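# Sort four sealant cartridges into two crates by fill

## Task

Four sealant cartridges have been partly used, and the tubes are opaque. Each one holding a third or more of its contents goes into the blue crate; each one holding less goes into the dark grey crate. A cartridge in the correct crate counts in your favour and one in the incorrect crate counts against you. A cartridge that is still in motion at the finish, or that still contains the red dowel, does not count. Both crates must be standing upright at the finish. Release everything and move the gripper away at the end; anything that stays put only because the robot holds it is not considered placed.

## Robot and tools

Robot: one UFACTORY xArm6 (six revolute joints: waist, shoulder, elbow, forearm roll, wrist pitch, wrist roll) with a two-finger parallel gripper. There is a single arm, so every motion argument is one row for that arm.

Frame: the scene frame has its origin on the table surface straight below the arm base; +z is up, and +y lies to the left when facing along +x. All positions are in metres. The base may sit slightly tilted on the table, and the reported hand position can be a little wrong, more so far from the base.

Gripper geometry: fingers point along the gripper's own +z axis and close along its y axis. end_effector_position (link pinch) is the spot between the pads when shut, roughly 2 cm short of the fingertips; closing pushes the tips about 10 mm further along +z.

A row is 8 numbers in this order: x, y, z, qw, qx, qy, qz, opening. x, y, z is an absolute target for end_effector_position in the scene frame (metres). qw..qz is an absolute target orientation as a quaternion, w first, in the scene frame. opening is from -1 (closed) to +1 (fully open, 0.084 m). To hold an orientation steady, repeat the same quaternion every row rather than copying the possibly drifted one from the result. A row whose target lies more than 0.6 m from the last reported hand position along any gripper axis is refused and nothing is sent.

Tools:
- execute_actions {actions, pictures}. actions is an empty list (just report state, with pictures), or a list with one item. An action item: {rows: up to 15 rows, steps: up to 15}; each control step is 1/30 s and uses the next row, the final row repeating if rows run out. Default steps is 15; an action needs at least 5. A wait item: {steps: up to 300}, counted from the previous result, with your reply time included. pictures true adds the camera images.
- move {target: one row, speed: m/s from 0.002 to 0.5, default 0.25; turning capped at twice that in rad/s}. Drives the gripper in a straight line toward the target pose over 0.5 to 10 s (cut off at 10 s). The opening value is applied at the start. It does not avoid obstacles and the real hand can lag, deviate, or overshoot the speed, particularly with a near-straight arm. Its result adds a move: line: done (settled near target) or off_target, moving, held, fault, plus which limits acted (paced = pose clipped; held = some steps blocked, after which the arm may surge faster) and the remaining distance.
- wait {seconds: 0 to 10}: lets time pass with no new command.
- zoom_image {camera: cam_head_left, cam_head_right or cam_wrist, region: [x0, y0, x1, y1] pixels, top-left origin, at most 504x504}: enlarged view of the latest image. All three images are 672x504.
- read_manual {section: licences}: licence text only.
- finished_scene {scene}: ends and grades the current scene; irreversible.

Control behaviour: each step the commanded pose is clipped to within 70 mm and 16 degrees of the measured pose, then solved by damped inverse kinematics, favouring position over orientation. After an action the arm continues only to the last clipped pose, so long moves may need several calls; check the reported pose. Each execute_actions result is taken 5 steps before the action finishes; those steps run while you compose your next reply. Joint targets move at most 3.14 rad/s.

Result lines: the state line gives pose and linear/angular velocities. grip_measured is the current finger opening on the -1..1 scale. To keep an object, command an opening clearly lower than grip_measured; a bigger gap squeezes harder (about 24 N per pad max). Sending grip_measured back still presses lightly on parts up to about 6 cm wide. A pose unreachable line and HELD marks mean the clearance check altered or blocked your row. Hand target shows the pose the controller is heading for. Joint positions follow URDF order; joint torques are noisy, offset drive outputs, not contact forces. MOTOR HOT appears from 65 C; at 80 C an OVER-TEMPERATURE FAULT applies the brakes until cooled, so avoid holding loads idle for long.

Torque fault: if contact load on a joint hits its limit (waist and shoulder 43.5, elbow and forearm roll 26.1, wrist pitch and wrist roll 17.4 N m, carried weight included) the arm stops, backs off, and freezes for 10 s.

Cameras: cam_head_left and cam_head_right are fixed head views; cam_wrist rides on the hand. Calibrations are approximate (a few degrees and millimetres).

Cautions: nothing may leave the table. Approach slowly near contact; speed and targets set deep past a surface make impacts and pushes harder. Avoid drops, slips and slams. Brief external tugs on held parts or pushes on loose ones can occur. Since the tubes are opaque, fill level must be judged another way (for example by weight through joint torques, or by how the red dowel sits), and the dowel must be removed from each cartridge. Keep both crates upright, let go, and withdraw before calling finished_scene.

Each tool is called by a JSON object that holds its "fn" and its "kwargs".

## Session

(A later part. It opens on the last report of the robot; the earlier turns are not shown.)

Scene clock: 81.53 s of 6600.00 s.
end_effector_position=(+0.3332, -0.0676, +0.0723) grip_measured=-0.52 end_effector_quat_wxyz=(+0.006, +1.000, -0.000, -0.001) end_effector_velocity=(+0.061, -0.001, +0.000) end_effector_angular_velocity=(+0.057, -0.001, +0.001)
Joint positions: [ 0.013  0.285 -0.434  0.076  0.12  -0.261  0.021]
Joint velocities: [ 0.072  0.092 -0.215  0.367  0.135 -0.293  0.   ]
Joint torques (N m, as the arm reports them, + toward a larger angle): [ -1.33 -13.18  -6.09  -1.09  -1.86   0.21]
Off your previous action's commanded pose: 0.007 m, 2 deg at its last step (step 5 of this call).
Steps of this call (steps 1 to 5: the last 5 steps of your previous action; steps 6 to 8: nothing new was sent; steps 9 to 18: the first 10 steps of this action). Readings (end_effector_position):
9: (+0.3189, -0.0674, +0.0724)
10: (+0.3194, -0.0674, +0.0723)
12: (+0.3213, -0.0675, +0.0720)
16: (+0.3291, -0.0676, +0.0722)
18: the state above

{"fn": "move", "kwargs": {"target": [0.368, -0.068, 0.072, 0, 1, 0, 0, -1], "speed": 0.03}}

Scene clock: 82.97 s of 6600.00 s.
end_effector_position=(+0.3678, -0.0681, +0.0720) grip_measured=-0.52 end_effector_quat_wxyz=(-0.000, +1.000, -0.000, -0.000) end_effector_velocity=(+0.001, -0.000, -0.000) end_effector_angular_velocity=(-0.000, +0.001, -0.002)
Joint positions: [ 0.029  0.341 -0.552  0.115  0.185 -0.284  0.021]
Joint velocities: [-0.     0.002 -0.004 -0.003  0.002  0.004 -0.   ]
Joint torques (N m, as the arm reports them, + toward a larger angle): [ -1.17 -14.25  -6.79  -1.17  -1.81   0.29]
Hand target: +0.368, -0.068, +0.072; -0.000, +1.000, +0.000, +0.000
Off your previous action's commanded pose: 0.004 m, 0 deg at its last step (step 5 of this call).
Off the commanded pose: 0.000 m, 0 deg.
Kept back: nothing.
move: done
camera_calibration (this result's frames):
cam_wrist: T_world_to_cam=[[0.00585394, -0.999981, 0.00182613, -0.0363774], [-0.999874, -0.00582631, 0.0147828, 0.436218], [-0.0147719, -0.00191244, -0.999889, 0.207027], [0, 0, 0, 1]] pos_world=[0.439434, -0.0334393, 0.200622]

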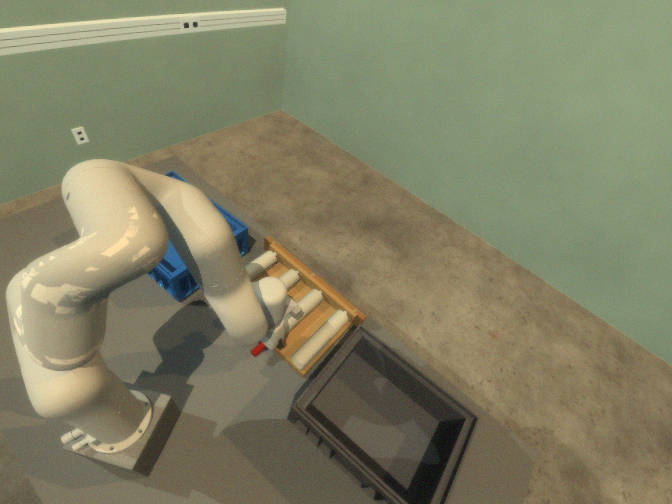

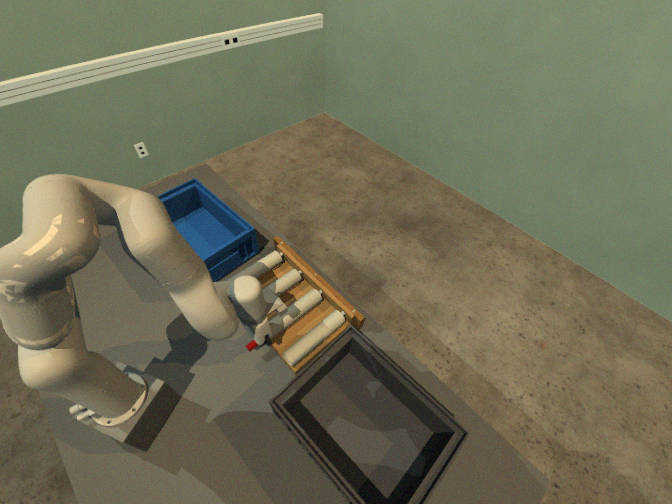

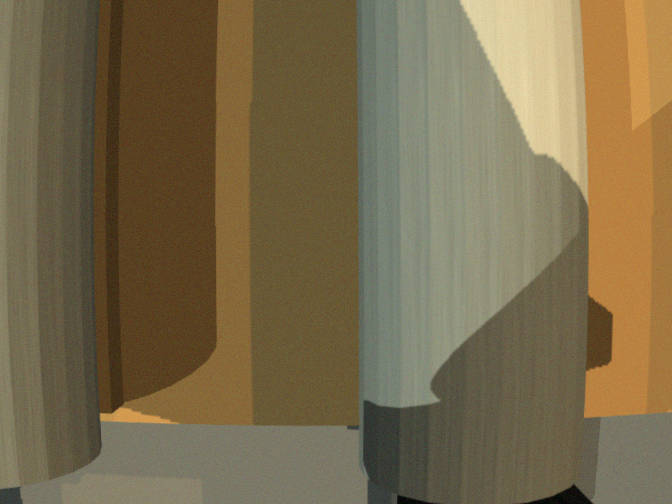

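{"fn": "move", "kwargs": {"target": [0.195, -0.068, 0.072, 0, 1, 0, 0, -1], "speed": 0.3}}

{"fn": "move", "kwargs": {"target": [0.198, -0.181, 0.072, 0, 1, 0, 0, -1], "speed": 0.2}}

Scene clock: 85.13 s of 6600.00 s.
end_effector_position=(+0.1950, -0.0678, +0.0717) grip_measured=-0.52 end_effector_quat_wxyz=(+0.002, +1.000, +0.000, -0.000) end_effector_velocity=(-0.000, -0.000, -0.000) end_effector_angular_velocity=(+0.023, -0.006, -0.002)
Joint positions: [-0.215  0.13  -0.012 -0.164 -0.143 -0.252  0.021]
Joint velocities: [-0.1    0.004 -0.006 -0.185  0.003  0.085 -0.   ]
Joint torques (N m, as the arm reports them, + toward a larger angle): [-0.58 -7.75 -3.1  -0.68 -1.69  0.43]
Hand target: +0.195, -0.068, +0.072; +0.001, +1.000, +0.000, -0.000
Off the commanded pose: 0.000 m, 0 deg.
Kept back: nothing.
move: done
camera_calibration (this result's frames):
cam_wrist: T_world_to_cam=[[0.00598031, -0.999966, 0.00569132, -0.0354279], [-0.999864, -0.00589185, 0.0154351, 0.263448], [-0.015401, -0.00578285, -0.999865, 0.203998], [0, 0, 0, 1]] pos_world=[0.266765, -0.0326948, 0.200105]

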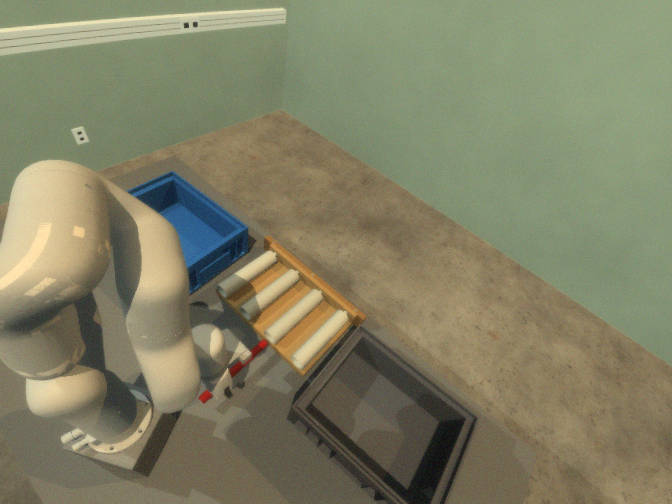

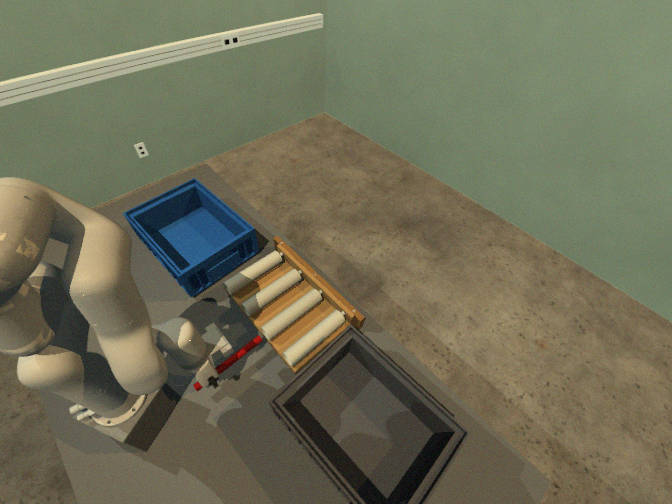

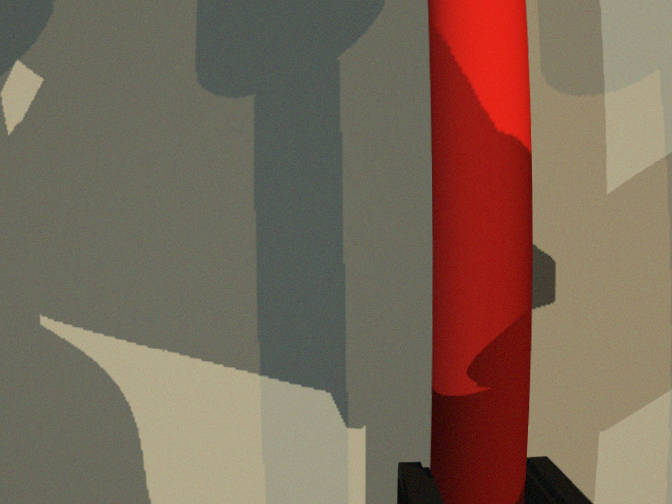

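Scene clock: 86.20 s of 6600.00 s.
end_effector_position=(+0.1971, -0.1810, +0.0719) grip_measured=-0.52 end_effector_quat_wxyz=(+0.014, +1.000, +0.000, -0.005) end_effector_velocity=(+0.001, -0.003, -0.000) end_effector_angular_velocity=(-0.002, -0.005, -0.000)
Joint positions: [-0.621  0.21  -0.209 -0.282 -0.024 -0.539  0.021]
Joint velocities: [-0.037  0.007 -0.01  -0.107 -0.003  0.07  -0.   ]
Joint torques (N m, as the arm reports them, + toward a larger angle): [ -1.01 -10.28  -4.64  -0.92  -1.64   0.39]
Hand target: +0.197, -0.181, +0.072; +0.014, +1.000, +0.000, -0.005
Off the commanded pose: 0.001 m, 2 deg.
Kept back: nothing.
move: done
camera_calibration (this result's frames):
cam_wrist: T_world_to_cam=[[0.0065737, -0.999538, 0.02966, -0.150403], [-0.999657, -0.00581714, 0.0255223, 0.264045], [-0.025338, -0.0298176, -0.999234, 0.201137], [0, 0, 0, 1]] pos_world=[0.27004, -0.1428, 0.198705]

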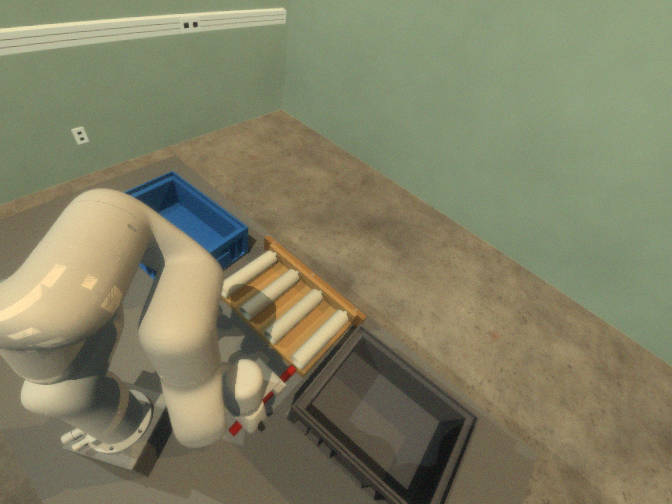

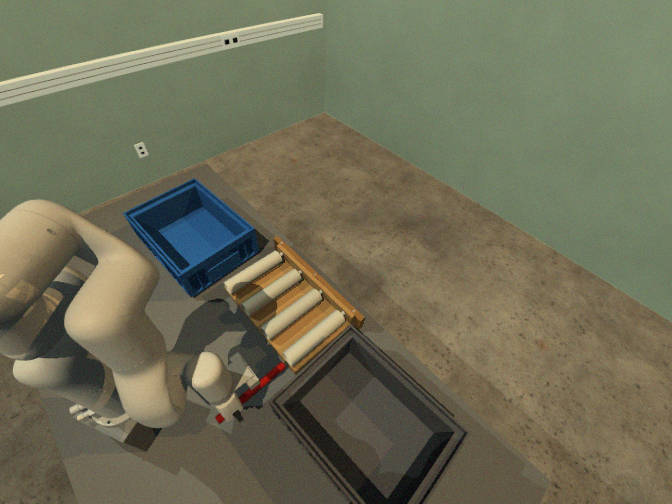

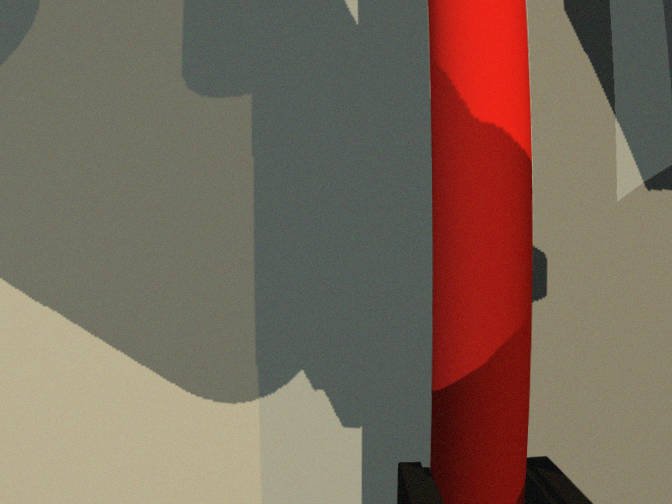

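{"fn": "zoom_image", "kwargs": {"camera": "cam_head_right", "region": [230, 300, 400, 440]}}

{"fn": "zoom_image", "kwargs": {"camera": "cam_head_left", "region": [250, 300, 420, 440]}}

Region (230, 300, 400, 440) of cam_head_right's 672x504 image, scaled by 2.965, with more detail than that image has; it fills the top 415 rows of this view, and the rest is white.

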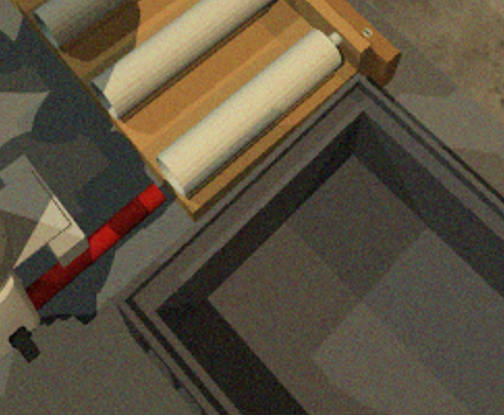

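Region (250, 300, 420, 440) of cam_head_left's 672x504 image, scaled by 2.965, with more detail than that image has; it fills the top 415 rows of this view, and the rest is white.

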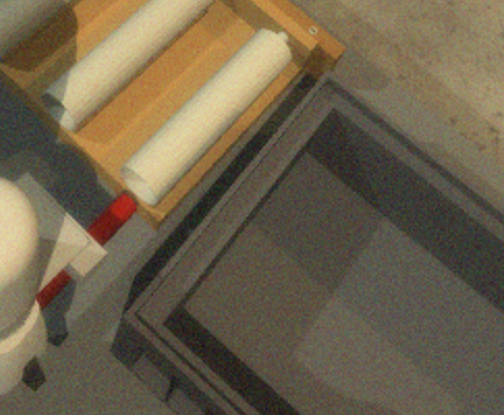

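{"fn": "execute_actions", "kwargs": {"actions": [{"rows":[[0.200,-0.181,0.072,0,1,0,0,-1],[0.202,-0.181,0.072,0,1,0,0,-1],[0.204,-0.181,0.072,0,1,0,0,-1],[0.206,-0.181,0.072,0,1,0,0,-1],[0.208,-0.181,0.072,0,1,0,0,-1],[0.210,-0.181,0.072,0,1,0,0,-1],[0.212,-0.181,0.072,0,1,0,0,-1],[0.214,-0.181,0.072,0,1,0,0,-1],[0.216,-0.181,0.072,0,1,0,0,-1],[0.218,-0.181,0.072,0,1,0,0,-1],[0.220,-0.181,0.072,0,1,0,0,-1],[0.222,-0.181,0.072,0,1,0,0,-1],[0.224,-0.181,0.072,0,1,0,0,-1],[0.226,-0.181,0.072,0,1,0,0,-1],[0.228,-0.181,0.072,0,1,0,0,-1]],"steps":15}], "pictures": true}}

Scene clock: 87.87 s of 6600.00 s.
end_effector_position=(+0.2115, -0.1810, +0.0720) grip_measured=-0.52 end_effector_quat_wxyz=(+0.017, +1.000, +0.000, -0.004) end_effector_velocity=(+0.059, +0.001, +0.000) end_effector_angular_velocity=(-0.021, +0.000, +0.004)
Joint positions: [-0.583  0.222 -0.24  -0.296 -0.01  -0.487  0.021]
Joint velocities: [ 0.188  0.047 -0.128  0.067  0.068  0.117 -0.   ]
Joint torques (N m, as the arm reports them, + toward a larger angle): [ -0.87 -10.63  -4.91  -0.94  -1.44   0.42]
Steps of this call (steps 1 to 40: nothing new was sent; steps 41 to 50: the first 10 steps of this action). Readings (end_effector_position):
41: (+0.1973, -0.1814, +0.0719)
42: (+0.1977, -0.1813, +0.0719)
44: (+0.2001, -0.1810, +0.0718)
48: (+0.2076, -0.1810, +0.0720)
50: the state above
camera_calibration (this result's frames):
cam_wrist: T_world_to_cam=[[0.00657939, -0.999344, 0.0356177, -0.150815], [-0.999706, -0.00574159, 0.0235733, 0.278682], [-0.0233534, -0.0357623, -0.999087, 0.200095], [0, 0, 0, 1]] pos_world=[0.284265, -0.14196, 0.198714]

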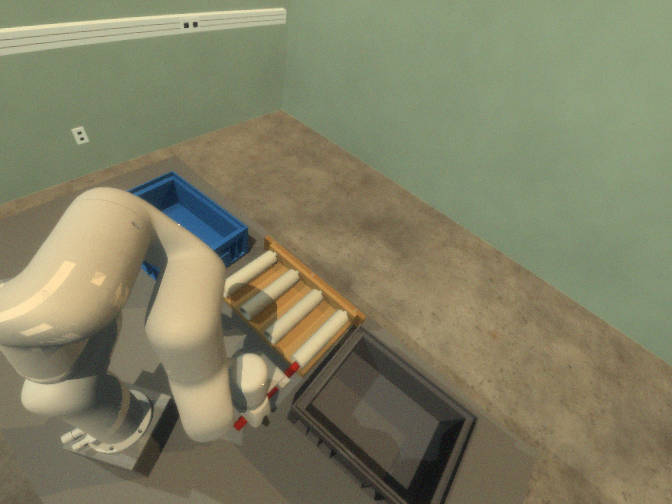

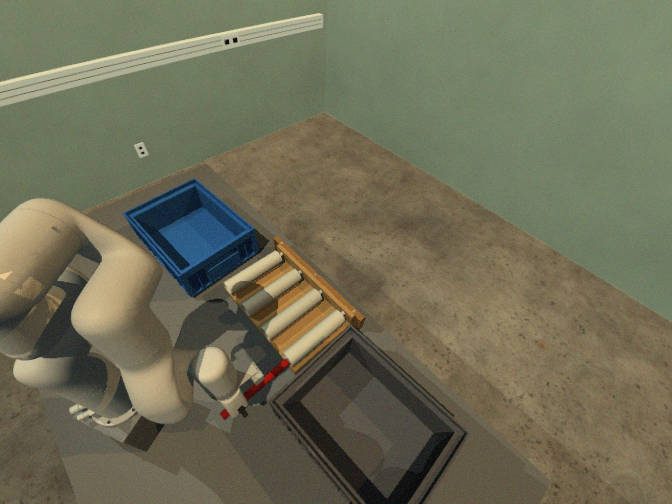

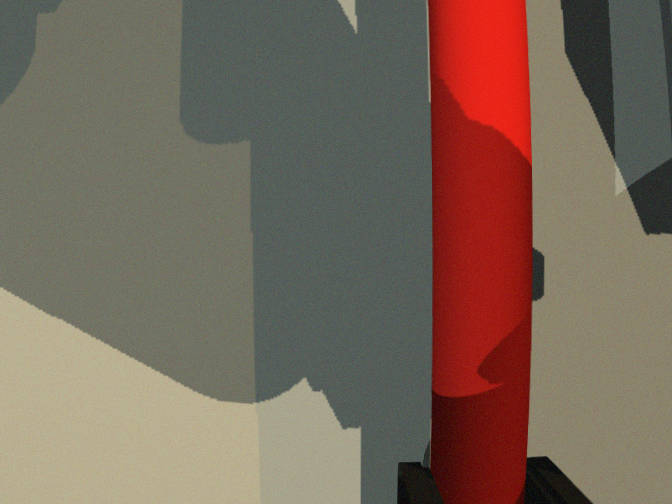

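{"fn": "execute_actions", "kwargs": {"actions": [{"rows":[[0.230,-0.181,0.072,0,1,0,0,-1],[0.232,-0.181,0.072,0,1,0,0,-1],[0.234,-0.181,0.072,0,1,0,0,-1],[0.236,-0.181,0.072,0,1,0,0,-1],[0.238,-0.181,0.072,0,1,0,0,-1],[0.240,-0.181,0.072,0,1,0,0,-1],[0.242,-0.181,0.072,0,1,0,0,-1],[0.244,-0.181,0.072,0,1,0,0,-1],[0.246,-0.181,0.072,0,1,0,0,-1],[0.248,-0.181,0.072,0,1,0,0,-1],[0.250,-0.181,0.072,0,1,0,0,-1],[0.252,-0.181,0.072,0,1,0,0,-1],[0.254,-0.181,0.072,0,1,0,0,-1],[0.256,-0.181,0.072,0,1,0,0,-1],[0.258,-0.181,0.072,0,1,0,0,-1]],"steps":15}]}}

Scene clock: 88.37 s of 6600.00 s.
end_effector_position=(+0.2412, -0.1807, +0.0721) grip_measured=-0.52 end_effector_quat_wxyz=(+0.020, +1.000, -0.000, -0.006) end_effector_velocity=(+0.059, +0.001, +0.000) end_effector_angular_velocity=(+0.004, +0.008, -0.005)
Joint positions: [-0.48   0.247 -0.309 -0.191  0.032 -0.488  0.021]
Joint velocities: [ 0.219  0.054 -0.148  0.353  0.105 -0.129  0.   ]
Joint torques (N m, as the arm reports them, + toward a larger angle): [ -0.74 -11.7   -5.37  -0.5   -1.44   0.47]
Off your previous action's commanded pose: 0.007 m, 2 deg at its last step (step 5 of this call).
Steps of this call (steps 1 to 5: the last 5 steps of your previous action; steps 6 to 15: the first 10 steps of this action). Readings (end_effector_position):
6: (+0.2234, -0.1808, +0.0720)
7: (+0.2254, -0.1808, +0.0720)
9: (+0.2294, -0.1808, +0.0720)
13: (+0.2373, -0.1807, +0.0720)
15: the state above

{"fn": "execute_actions", "kwargs": {"actions": [{"rows":[[0.260,-0.181,0.072,0,1,0,0,-1],[0.262,-0.181,0.072,0,1,0,0,-1],[0.264,-0.181,0.072,0,1,0,0,-1],[0.266,-0.181,0.072,0,1,0,0,-1],[0.268,-0.181,0.072,0,1,0,0,-1],[0.270,-0.181,0.072,0,1,0,0,-1],[0.272,-0.181,0.072,0,1,0,0,-1],[0.274,-0.181,0.072,0,1,0,0,-1],[0.276,-0.181,0.072,0,1,0,0,-1],[0.278,-0.181,0.072,0,1,0,0,-1],[0.280,-0.181,0.072,0,1,0,0,-1],[0.282,-0.181,0.072,0,1,0,0,-1],[0.284,-0.181,0.072,0,1,0,0,-1],[0.286,-0.181,0.072,0,1,0,0,-1],[0.288,-0.181,0.072,0,1,0,0,-1]],"steps":15}]}}

Scene clock: 88.93 s of 6600.00 s.
end_effector_position=(+0.2712, -0.1805, +0.0722) grip_measured=-0.52 end_effector_quat_wxyz=(+0.010, +1.000, -0.000, -0.006) end_effector_velocity=(+0.061, -0.000, +0.001) end_effector_angular_velocity=(+0.059, -0.021, +0.000)
Joint positions: [-0.372  0.278 -0.395  0.067  0.098 -0.637  0.021]
Joint velocities: [ 0.172  0.071 -0.187  0.504  0.132 -0.329 -0.   ]
Joint torques (N m, as the arm reports them, + toward a larger angle): [ -1.82 -12.04  -6.08  -0.93  -1.68   0.14]
Off your previous action's commanded pose: 0.007 m, 2 deg at its last step (step 5 of this call).
Steps of this call (steps 1 to 5: the last 5 steps of your previous action; steps 6 to 7: nothing new was sent; steps 8 to 17: the first 10 steps of this action). Readings (end_effector_position):
8: (+0.2563, -0.1806, +0.0723)
9: (+0.2573, -0.1806, +0.0722)
11: (+0.2596, -0.1804, +0.0720)
15: (+0.2672, -0.1805, +0.0722)
17: the state above

{"fn": "execute_actions", "kwargs": {"actions": [{"rows":[[0.290,-0.181,0.072,0,1,0,0,-1],[0.292,-0.181,0.072,0,1,0,0,-1],[0.294,-0.181,0.072,0,1,0,0,-1],[0.296,-0.181,0.072,0,1,0,0,-1],[0.298,-0.181,0.072,0,1,0,0,-1],[0.300,-0.181,0.072,0,1,0,0,-1],[0.302,-0.181,0.072,0,1,0,0,-1],[0.304,-0.181,0.072,0,1,0,0,-1],[0.306,-0.181,0.072,0,1,0,0,-1],[0.308,-0.181,0.072,0,1,0,0,-1],[0.310,-0.181,0.072,0,1,0,0,-1],[0.312,-0.181,0.072,0,1,0,0,-1],[0.314,-0.181,0.072,0,1,0,0,-1],[0.316,-0.181,0.072,0,1,0,0,-1],[0.318,-0.181,0.072,0,1,0,0,-1]],"steps":15}]}}

Scene clock: 89.60 s of 6600.00 s.
end_effector_position=(+0.3016, -0.1810, +0.0722) grip_measured=-0.52 end_effector_quat_wxyz=(+0.000, +1.000, +0.000, +0.000) end_effector_velocity=(+0.058, -0.000, +0.000) end_effector_angular_velocity=(+0.008, -0.008, +0.003)
Joint positions: [-0.315  0.318 -0.485  0.196  0.151 -0.709  0.021]
Joint velocities: [ 0.064  0.076 -0.165 -0.048  0.085  0.111 -0.   ]
Joint torques (N m, as the arm reports them, + toward a larger angle): [ -1.4  -13.26  -6.79  -0.77  -1.88   0.2 ]
Off your previous action's commanded pose: 0.007 m, 1 deg at its last step (step 5 of this call).
Steps of this call (steps 1 to 5: the last 5 steps of your previous action; steps 6 to 10: nothing new was sent; steps 11 to 20: the first 10 steps of this action). Readings (end_effector_position):
11: (+0.2877, -0.1806, +0.0723)
12: (+0.2880, -0.1806, +0.0722)
14: (+0.2902, -0.1806, +0.0720)
18: (+0.2977, -0.1809, +0.0722)
20: the state above

{"fn": "move", "kwargs": {"target": [0.368, -0.181, 0.072, 0, 1, 0, 0, -1], "speed": 0.03}}

Scene clock: 92.30 s of 6600.00 s.
end_effector_position=(+0.3678, -0.1811, +0.0721) grip_measured=-0.51 end_effector_quat_wxyz=(-0.000, +1.000, +0.000, -0.000) end_effector_velocity=(+0.001, -0.000, +0.000) end_effector_angular_velocity=(+0.000, +0.001, +0.001)
Joint positions: [-0.251  0.413 -0.687  0.111  0.255 -0.558  0.021]
Joint velocities: [ 0.     0.002 -0.005 -0.002  0.004  0.002 -0.   ]
Joint torques (N m, as the arm reports them, + toward a larger angle): [  2.58 -21.38 -17.04  -1.32  -6.2    0.13]
Hand target: +0.368, -0.181, +0.072; -0.000, +1.000, -0.000, +0.000
Off your previous action's commanded pose: 0.012 m, 1 deg at its last step (step 5 of this call).
Off the commanded pose: 0.000 m, 0 deg.
Kept back: nothing.
move: done
camera_calibration (this result's frames):
cam_wrist: T_world_to_cam=[[0.00588789, -0.999981, 0.00163778, -0.149364], [-0.99987, -0.00586265, 0.0150147, 0.435511], [-0.0150048, -0.00172597, -0.999886, 0.206964], [0, 0, 0, 1]] pos_world=[0.439439, -0.14645, 0.200646]

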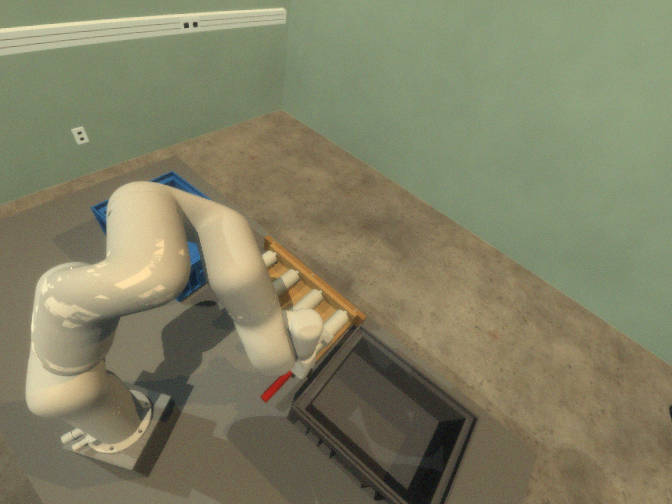

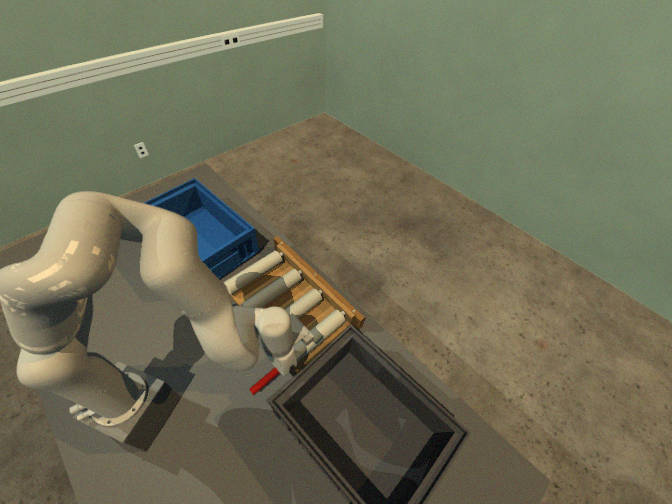

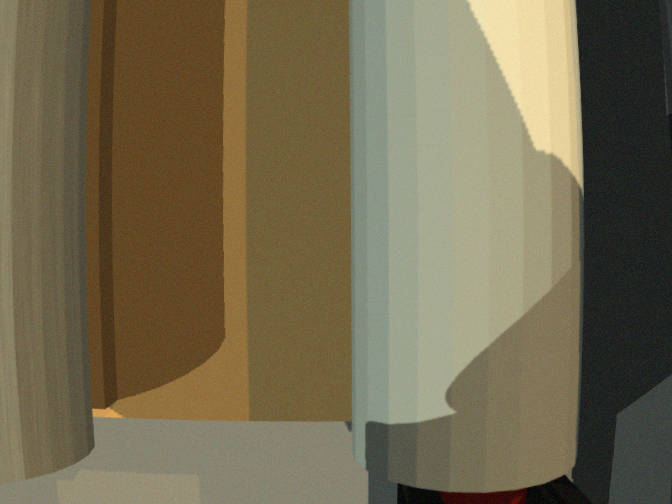

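{"fn": "move", "kwargs": {"target": [0.25, -0.181, 0.072, 0, 1, 0, 0, -1], "speed": 0.25}}

Scene clock: 94.27 s of 6600.00 s.
end_effector_position=(+0.2505, -0.1809, +0.0720) grip_measured=-0.52 end_effector_quat_wxyz=(+0.002, +1.000, -0.000, -0.003) end_effector_velocity=(-0.003, +0.001, -0.000) end_effector_angular_velocity=(+0.019, -0.017, +0.001)
Joint positions: [-0.367  0.258 -0.35   0.3    0.08  -0.865  0.021]
Joint velocities: [ 0.046  0.002 -0.005  0.294  0.006 -0.248  0.   ]
Joint torques (N m, as the arm reports them, + toward a larger angle): [ -1.17 -11.71  -5.69  -1.    -1.64   0.17]
Hand target: +0.250, -0.181, +0.072; +0.001, +1.000, -0.000, -0.002
Off the commanded pose: 0.001 m, 0 deg.
Kept back: nothing.
move: done
camera_calibration (this result's frames):
cam_wrist: T_world_to_cam=[[0.00587415, -0.999964, 0.0061504, -0.148787], [-0.999785, -0.00575044, 0.0199414, 0.317911], [-0.0199053, -0.00626622, -0.999782, 0.205504], [0, 0, 0, 1]] pos_world=[0.322807, -0.145665, 0.200035]

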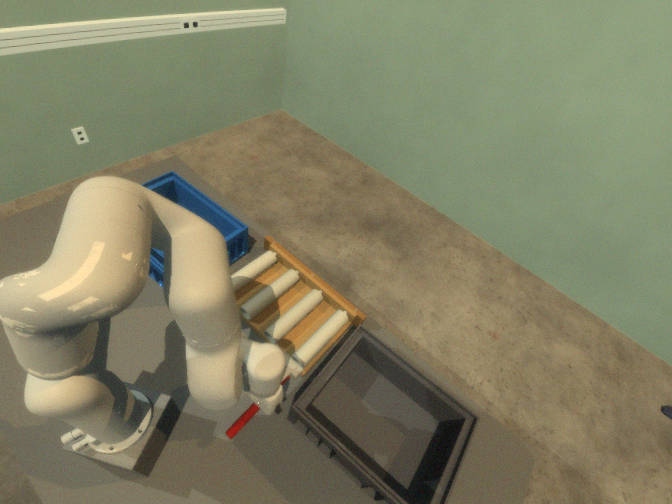

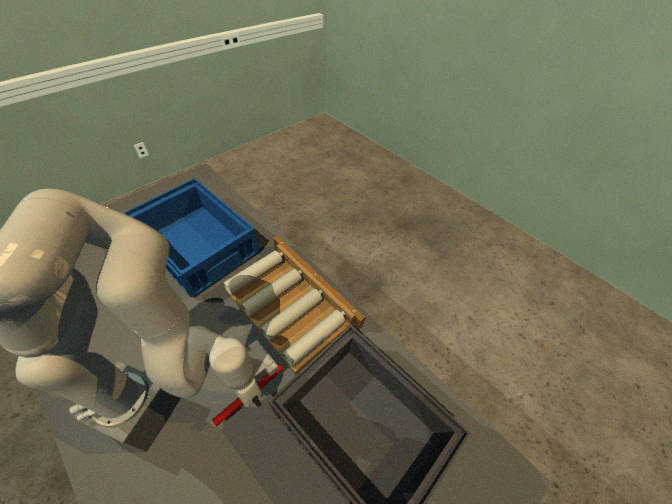

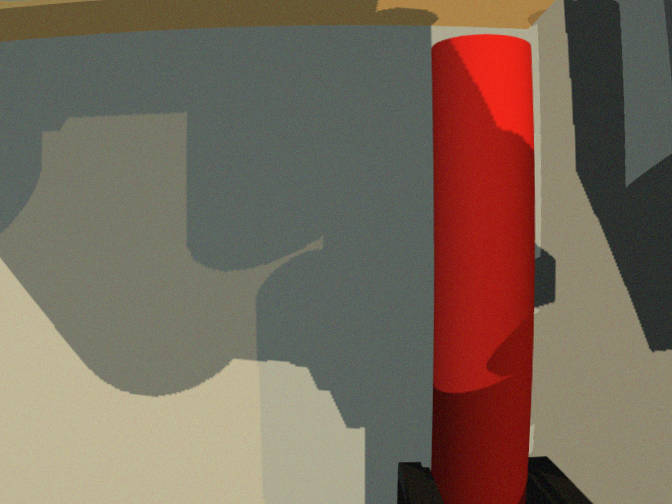

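{"fn": "move", "kwargs": {"target": [0.27, -0.10, 0.2, 0, 1, 0, 0, -1], "speed": 0.25}}

{"fn": "move", "kwargs": {"target": [0.44, 0.01, 0.26, 0, 1, 0, 0, -1], "speed": 0.3}}

Scene clock: 98.57 s of 6600.00 s.
end_effector_position=(+0.2698, -0.0998, +0.2001) grip_measured=-0.52 end_effector_quat_wxyz=(-0.000, +1.000, -0.000, -0.000) end_effector_velocity=(+0.001, +0.001, +0.002) end_effector_angular_velocity=(-0.001, -0.002, -0.002)
Joint positions: [-0.174 -0.41  -0.24   0.045  0.628 -0.41   0.021]
Joint velocities: [ 0.002 -0.009 -0.001 -0.001  0.007  0.005 -0.   ]
Joint torques (N m, as the arm reports them, + toward a larger angle): [ -1.03  -6.31 -10.81  -1.12  -1.74   0.14]
Hand target: +0.270, -0.100, +0.200; +0.000, +1.000, -0.000, -0.000
Off the commanded pose: 0.000 m, 0 deg.
Kept back: nothing.
After step 90, 0.03 s passed at rest.
move: done
camera_calibration (this result's frames):
cam_wrist: T_world_to_cam=[[0.00547381, -0.999984, 0.00158327, -0.0676218], [-0.999865, -0.00544858, 0.0155249, 0.33605], [-0.015516, -0.00166804, -0.999878, 0.333785], [0, 0, 0, 1]] pos_world=[0.341554, -0.065233, 0.328634]

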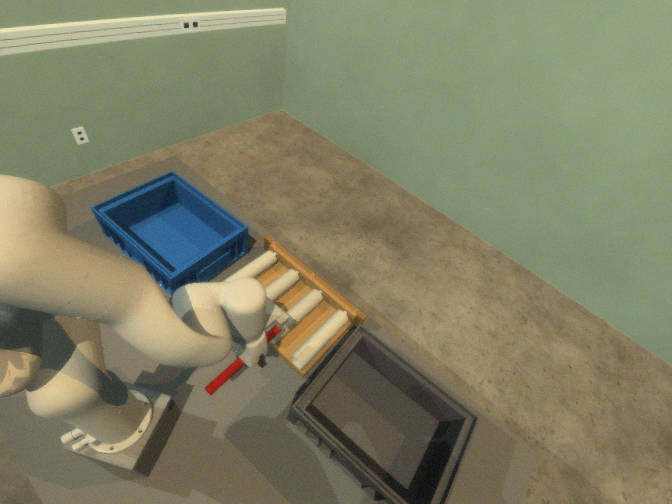

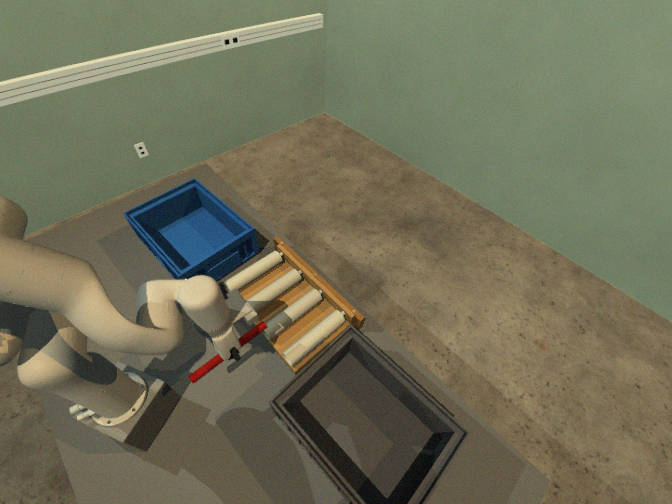

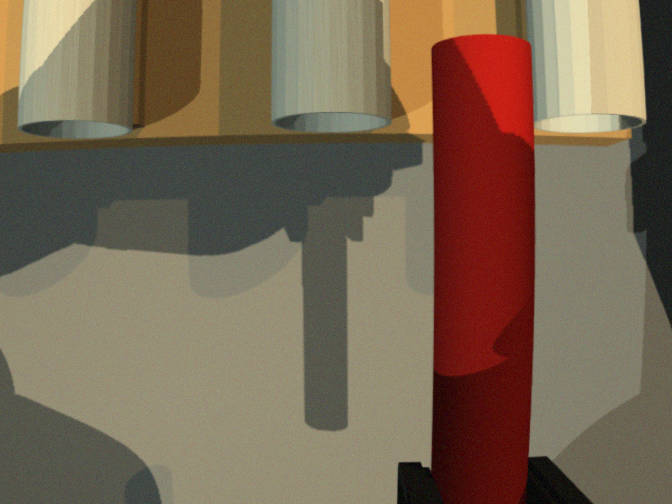

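Scene clock: 99.87 s of 6600.00 s.
end_effector_position=(+0.4400, +0.0097, +0.2600) grip_measured=-0.52 end_effector_quat_wxyz=(-0.000, +1.000, -0.000, +0.000) end_effector_velocity=(+0.003, +0.001, +0.001) end_effector_angular_velocity=(-0.000, -0.002, +0.001)
Joint positions: [ 0.21  -0.042 -0.821  0.022  0.831 -0.004  0.021]
Joint velocities: [ 0.003  0.005 -0.009 -0.001  0.002  0.003  0.   ]
Joint torques (N m, as the arm reports them, + toward a larger angle): [ -1.03 -13.87 -12.11  -1.21  -1.69   0.18]
Hand target: +0.440, +0.010, +0.260; -0.000, +1.000, -0.000, +0.000
Off the commanded pose: 0.000 m, 0 deg.
Kept back: nothing.
move: done
camera_calibration (this result's frames):
cam_wrist: T_world_to_cam=[[0.00544572, -0.999984, 0.00123062, 0.040965], [-0.99988, -0.00542726, 0.01454, 0.506136], [-0.0145331, -0.00130966, -0.999894, 0.3961], [0, 0, 0, 1]] pos_world=[0.511609, 0.04423, 0.388648]

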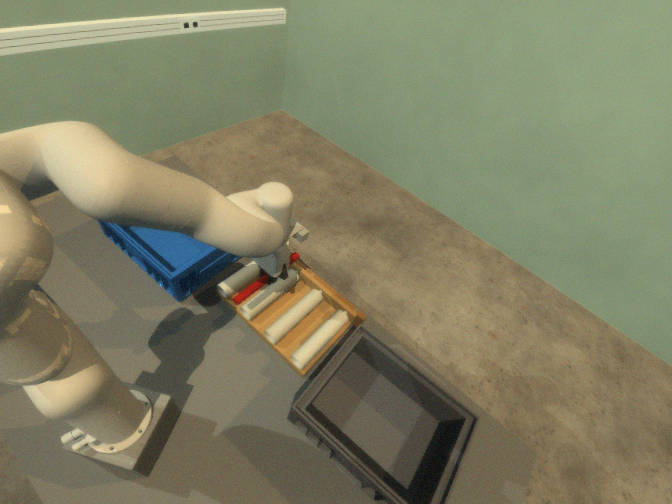

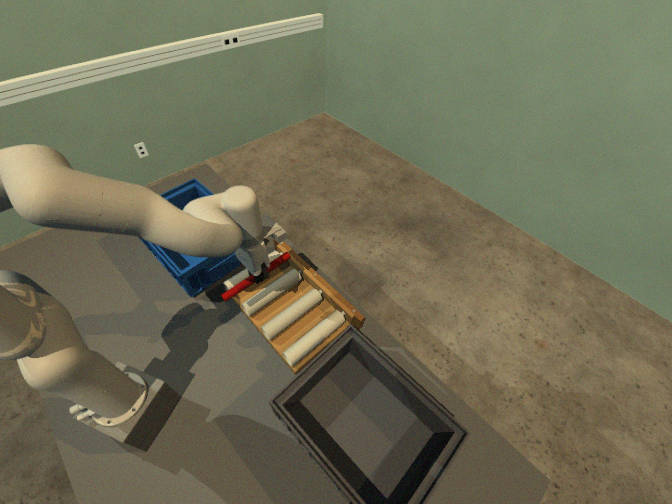

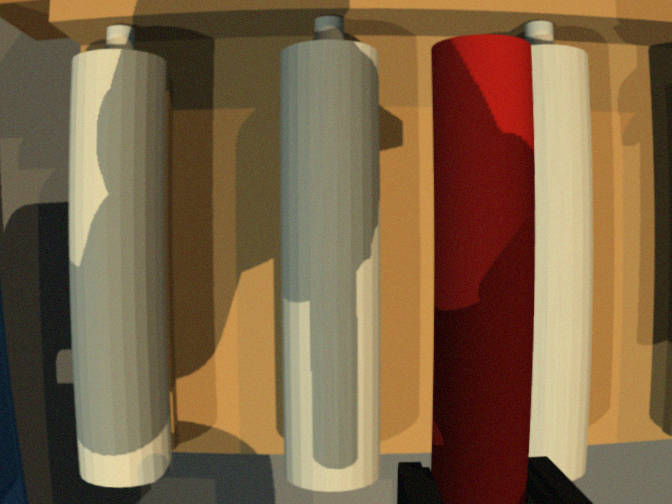

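{"fn": "zoom_image", "kwargs": {"camera": "cam_wrist", "region": [260, 0, 400, 100]}}

{"fn": "zoom_image", "kwargs": {"camera": "cam_wrist", "region": [260, 404, 400, 504]}}

Region (260, 0, 400, 100) of cam_wrist's 672x504 image, scaled by 3.600, with more detail than that image has; it fills the top 360 rows of this view, and the rest is white.

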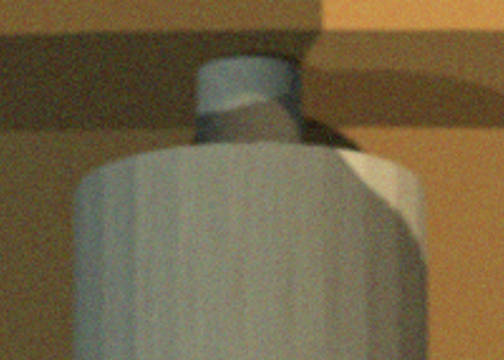

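Region (260, 404, 400, 504) of cam_wrist's 672x504 image, scaled by 3.600, with more detail than that image has; it fills the top 360 rows of this view, and the rest is white.

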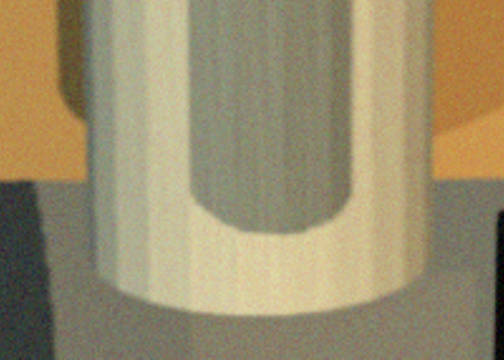

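{"fn": "move", "kwargs": {"target": [0.262, 0.157, 0.125, 0, 1, 0, 0, -1], "speed": 0.3}}

{"fn": "move", "kwargs": {"target": [0.262, 0.157, 0.027, 0, 1, 0, 0, -1], "speed": 0.15}}

Scene clock: 104.30 s of 6600.00 s.
end_effector_position=(+0.2630, +0.1583, +0.1249) grip_measured=-0.52 end_effector_quat_wxyz=(-0.001, +1.000, -0.000, +0.000) end_effector_velocity=(-0.001, +0.001, -0.001) end_effector_angular_velocity=(-0.004, -0.002, -0.001)
Joint positions: [ 0.741 -0.036 -0.276 -0.002  0.276  0.543  0.021]
Joint velocities: [ 0.004  0.005  0.001 -0.017 -0.005  0.022 -0.   ]
Joint torques (N m, as the arm reports them, + toward a larger angle): [-0.6  -9.68 -7.88 -0.86 -1.63  0.39]
Hand target: +0.263, +0.158, +0.125; -0.001, +1.000, +0.000, -0.000
Off the commanded pose: 0.002 m, 0 deg.
Kept back: nothing.
move: done
camera_calibration (this result's frames):
cam_wrist: T_world_to_cam=[[0.00561707, -0.999984, -0.000133755, 0.190792], [-0.999878, -0.00561842, 0.0145931, 0.331931], [-0.0145936, 0.0000517677, -0.999894, 0.258383], [0, 0, 0, 1]] pos_world=[0.334589, 0.192641, 0.253537]

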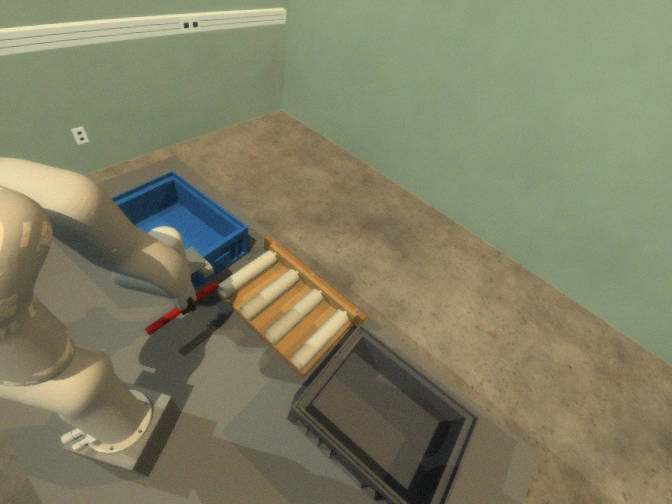

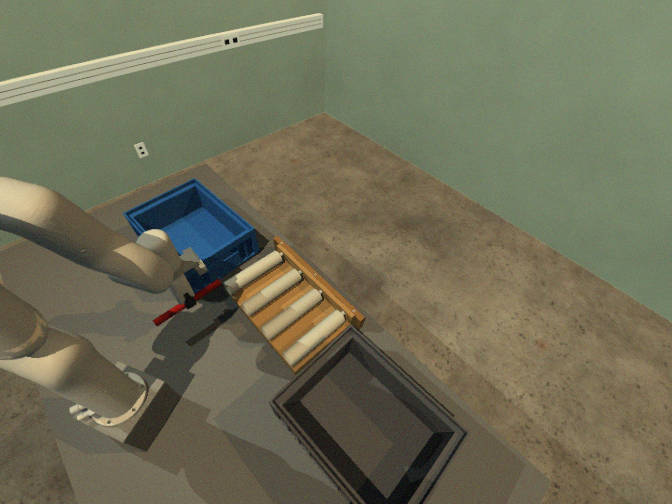

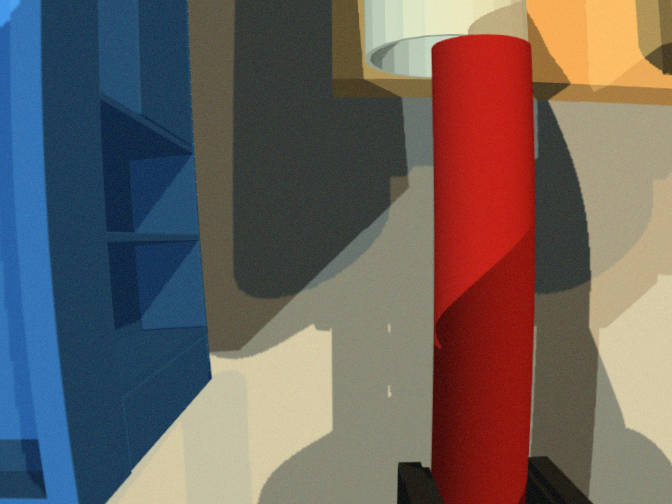

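Scene clock: 105.47 s of 6600.00 s.
end_effector_position=(+0.2623, +0.1572, +0.0270) grip_measured=-0.52 end_effector_quat_wxyz=(-0.000, +1.000, +0.000, +0.000) end_effector_velocity=(-0.001, -0.001, -0.002) end_effector_angular_velocity=(-0.003, +0.001, +0.001)
Joint positions: [ 0.744  0.448 -0.377  0.015 -0.106  0.53   0.021]
Joint velocities: [ 0.008  0.009 -0.002  0.026 -0.004 -0.019 -0.   ]
Joint torques (N m, as the arm reports them, + toward a larger angle): [ -0.8  -12.54  -3.75  -0.65  -1.68   0.1 ]
Hand target: +0.262, +0.157, +0.027; -0.000, +1.000, +0.000, -0.000
Off the commanded pose: 0.000 m, 0 deg.
Kept back: nothing.
move: done
camera_calibration (this result's frames):
cam_wrist: T_world_to_cam=[[0.00589967, -0.999982, 0.000972423, 0.189644], [-0.999879, -0.00588503, 0.0144279, 0.332691], [-0.014422, -0.00105742, -0.999895, 0.160607], [0, 0, 0, 1]] pos_world=[0.333848, 0.191768, 0.155606]

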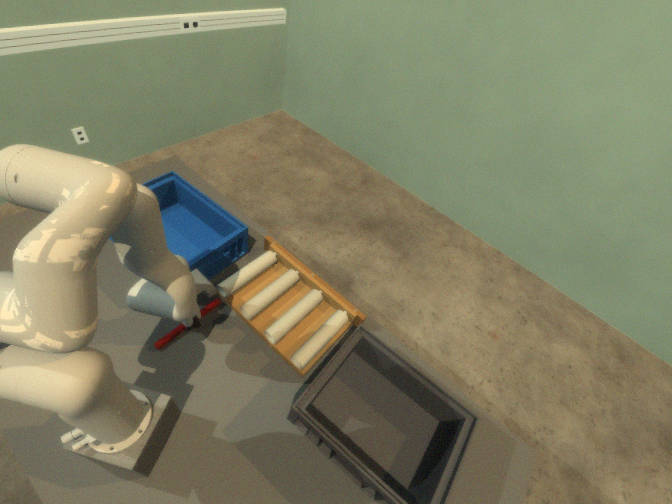

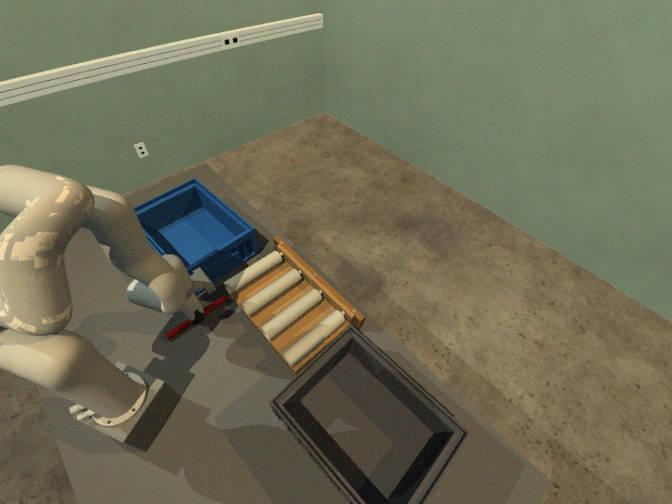

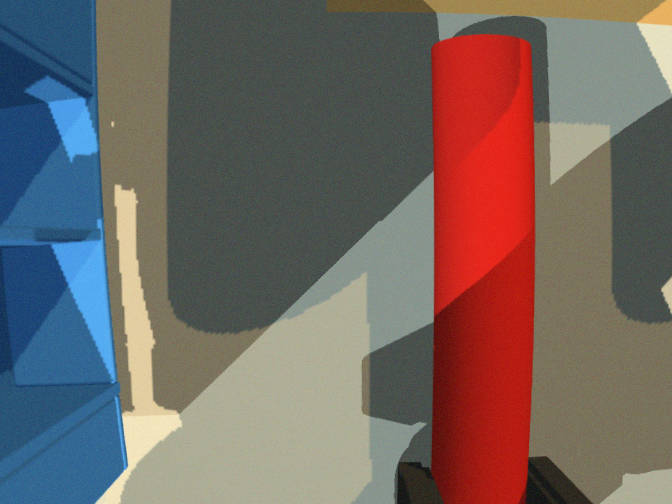

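{"fn": "execute_actions", "kwargs": {"actions": [{"rows":[[0.262,0.157,0.027,0,1,0,0,-0.8],[0.262,0.157,0.027,0,1,0,0,-0.6],[0.262,0.157,0.027,0,1,0,0,-0.4],[0.262,0.157,0.027,0,1,0,0,-0.2],[0.262,0.157,0.027,0,1,0,0,0.0],[0.262,0.157,0.028,0,1,0,0,0.1],[0.260,0.157,0.029,0,1,0,0,0.1],[0.255,0.157,0.029,0,1,0,0,0.1]],"steps":8}]}}

{"fn": "move", "kwargs": {"target": [0.176, 0.157, 0.028, 0, 1, 0, 0, 0.1], "speed": 0.2}}

Scene clock: 105.87 s of 6600.00 s.
end_effector_position=(+0.2620, +0.1571, +0.0268) grip_measured=-0.52 end_effector_quat_wxyz=(-0.000, +1.000, -0.000, -0.000) end_effector_velocity=(-0.001, -0.000, +0.002) end_effector_angular_velocity=(-0.002, -0.001, +0.000)
Joint positions: [ 0.745  0.448 -0.377  0.018 -0.106  0.527  0.021]
Joint velocities: [ 0.006 -0.012  0.006  0.02   0.006 -0.014  0.   ]
Joint torques (N m, as the arm reports them, + toward a larger angle): [ -0.49 -12.52  -3.66  -0.69  -1.71   0.22]
Steps of this call (steps 1 to 9: nothing new was sent; steps 10 to 12: the first 3 steps of this action). Readings (end_effector_position):
10: (+0.2621, +0.1571, +0.0267)
11: (+0.2620, +0.1571, +0.0267)
12: the state above

Scene clock: 107.27 s of 6600.00 s.
end_effector_position=(+0.1762, +0.1577, +0.0279) grip_measured=+0.09 end_effector_quat_wxyz=(-0.000, +1.000, -0.000, -0.000) end_effector_velocity=(-0.002, -0.001, -0.000) end_effector_angular_velocity=(-0.001, -0.000, +0.000)
Joint positions: [ 0.944  0.436 -0.175  0.029 -0.294  0.716  0.048]
Joint velocities: [ 0.007  0.001  0.005  0.003 -0.006  0.004  0.   ]
Joint torques (N m, as the arm reports them, + toward a larger angle): [ -0.49 -10.22  -1.53  -0.87  -1.71   0.1 ]
Hand target: +0.176, +0.158, +0.028; -0.000, +1.000, -0.000, -0.000
Off your previous action's commanded pose: 0.007 m, 0 deg at its last step (step 5 of this call).
Off the commanded pose: 0.001 m, 0 deg.
Kept back: nothing.
move: done
camera_calibration (this result's frames):
cam_wrist: T_world_to_cam=[[0.00553193, -0.999984, 0.00115461, 0.190625], [-0.999876, -0.00551434, 0.0147228, 0.246581], [-0.0147162, -0.00123591, -0.999891, 0.160348], [0, 0, 0, 1]] pos_world=[0.247856, 0.19218, 0.15648]

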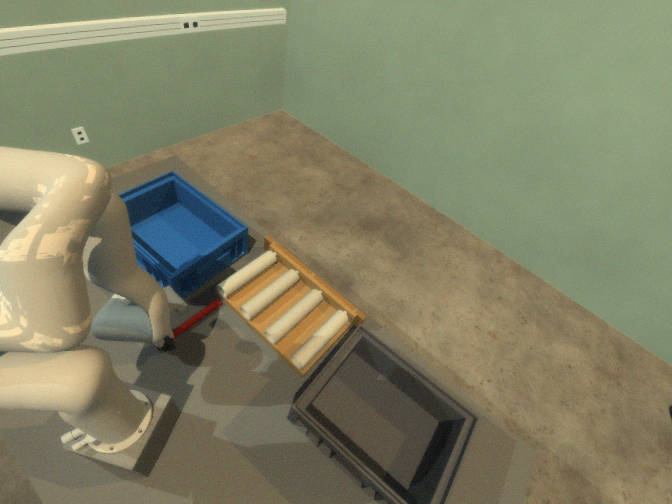

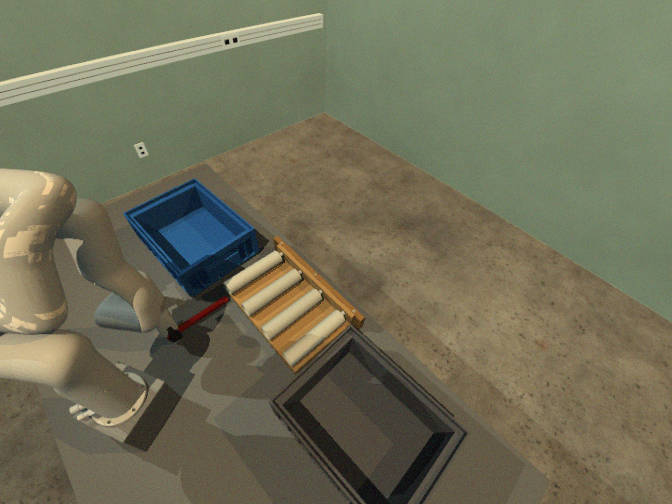

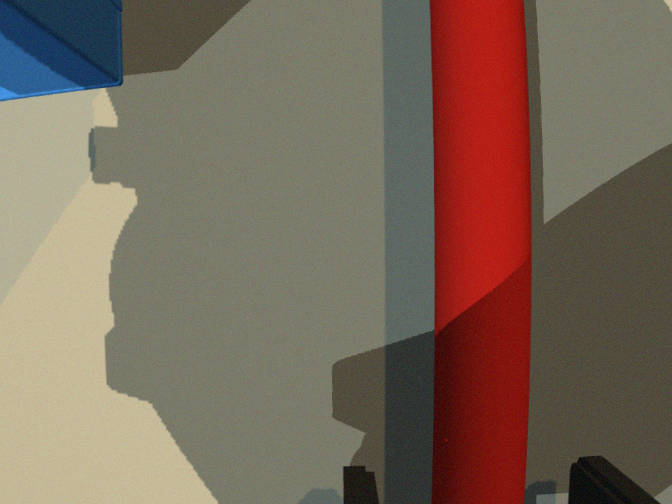

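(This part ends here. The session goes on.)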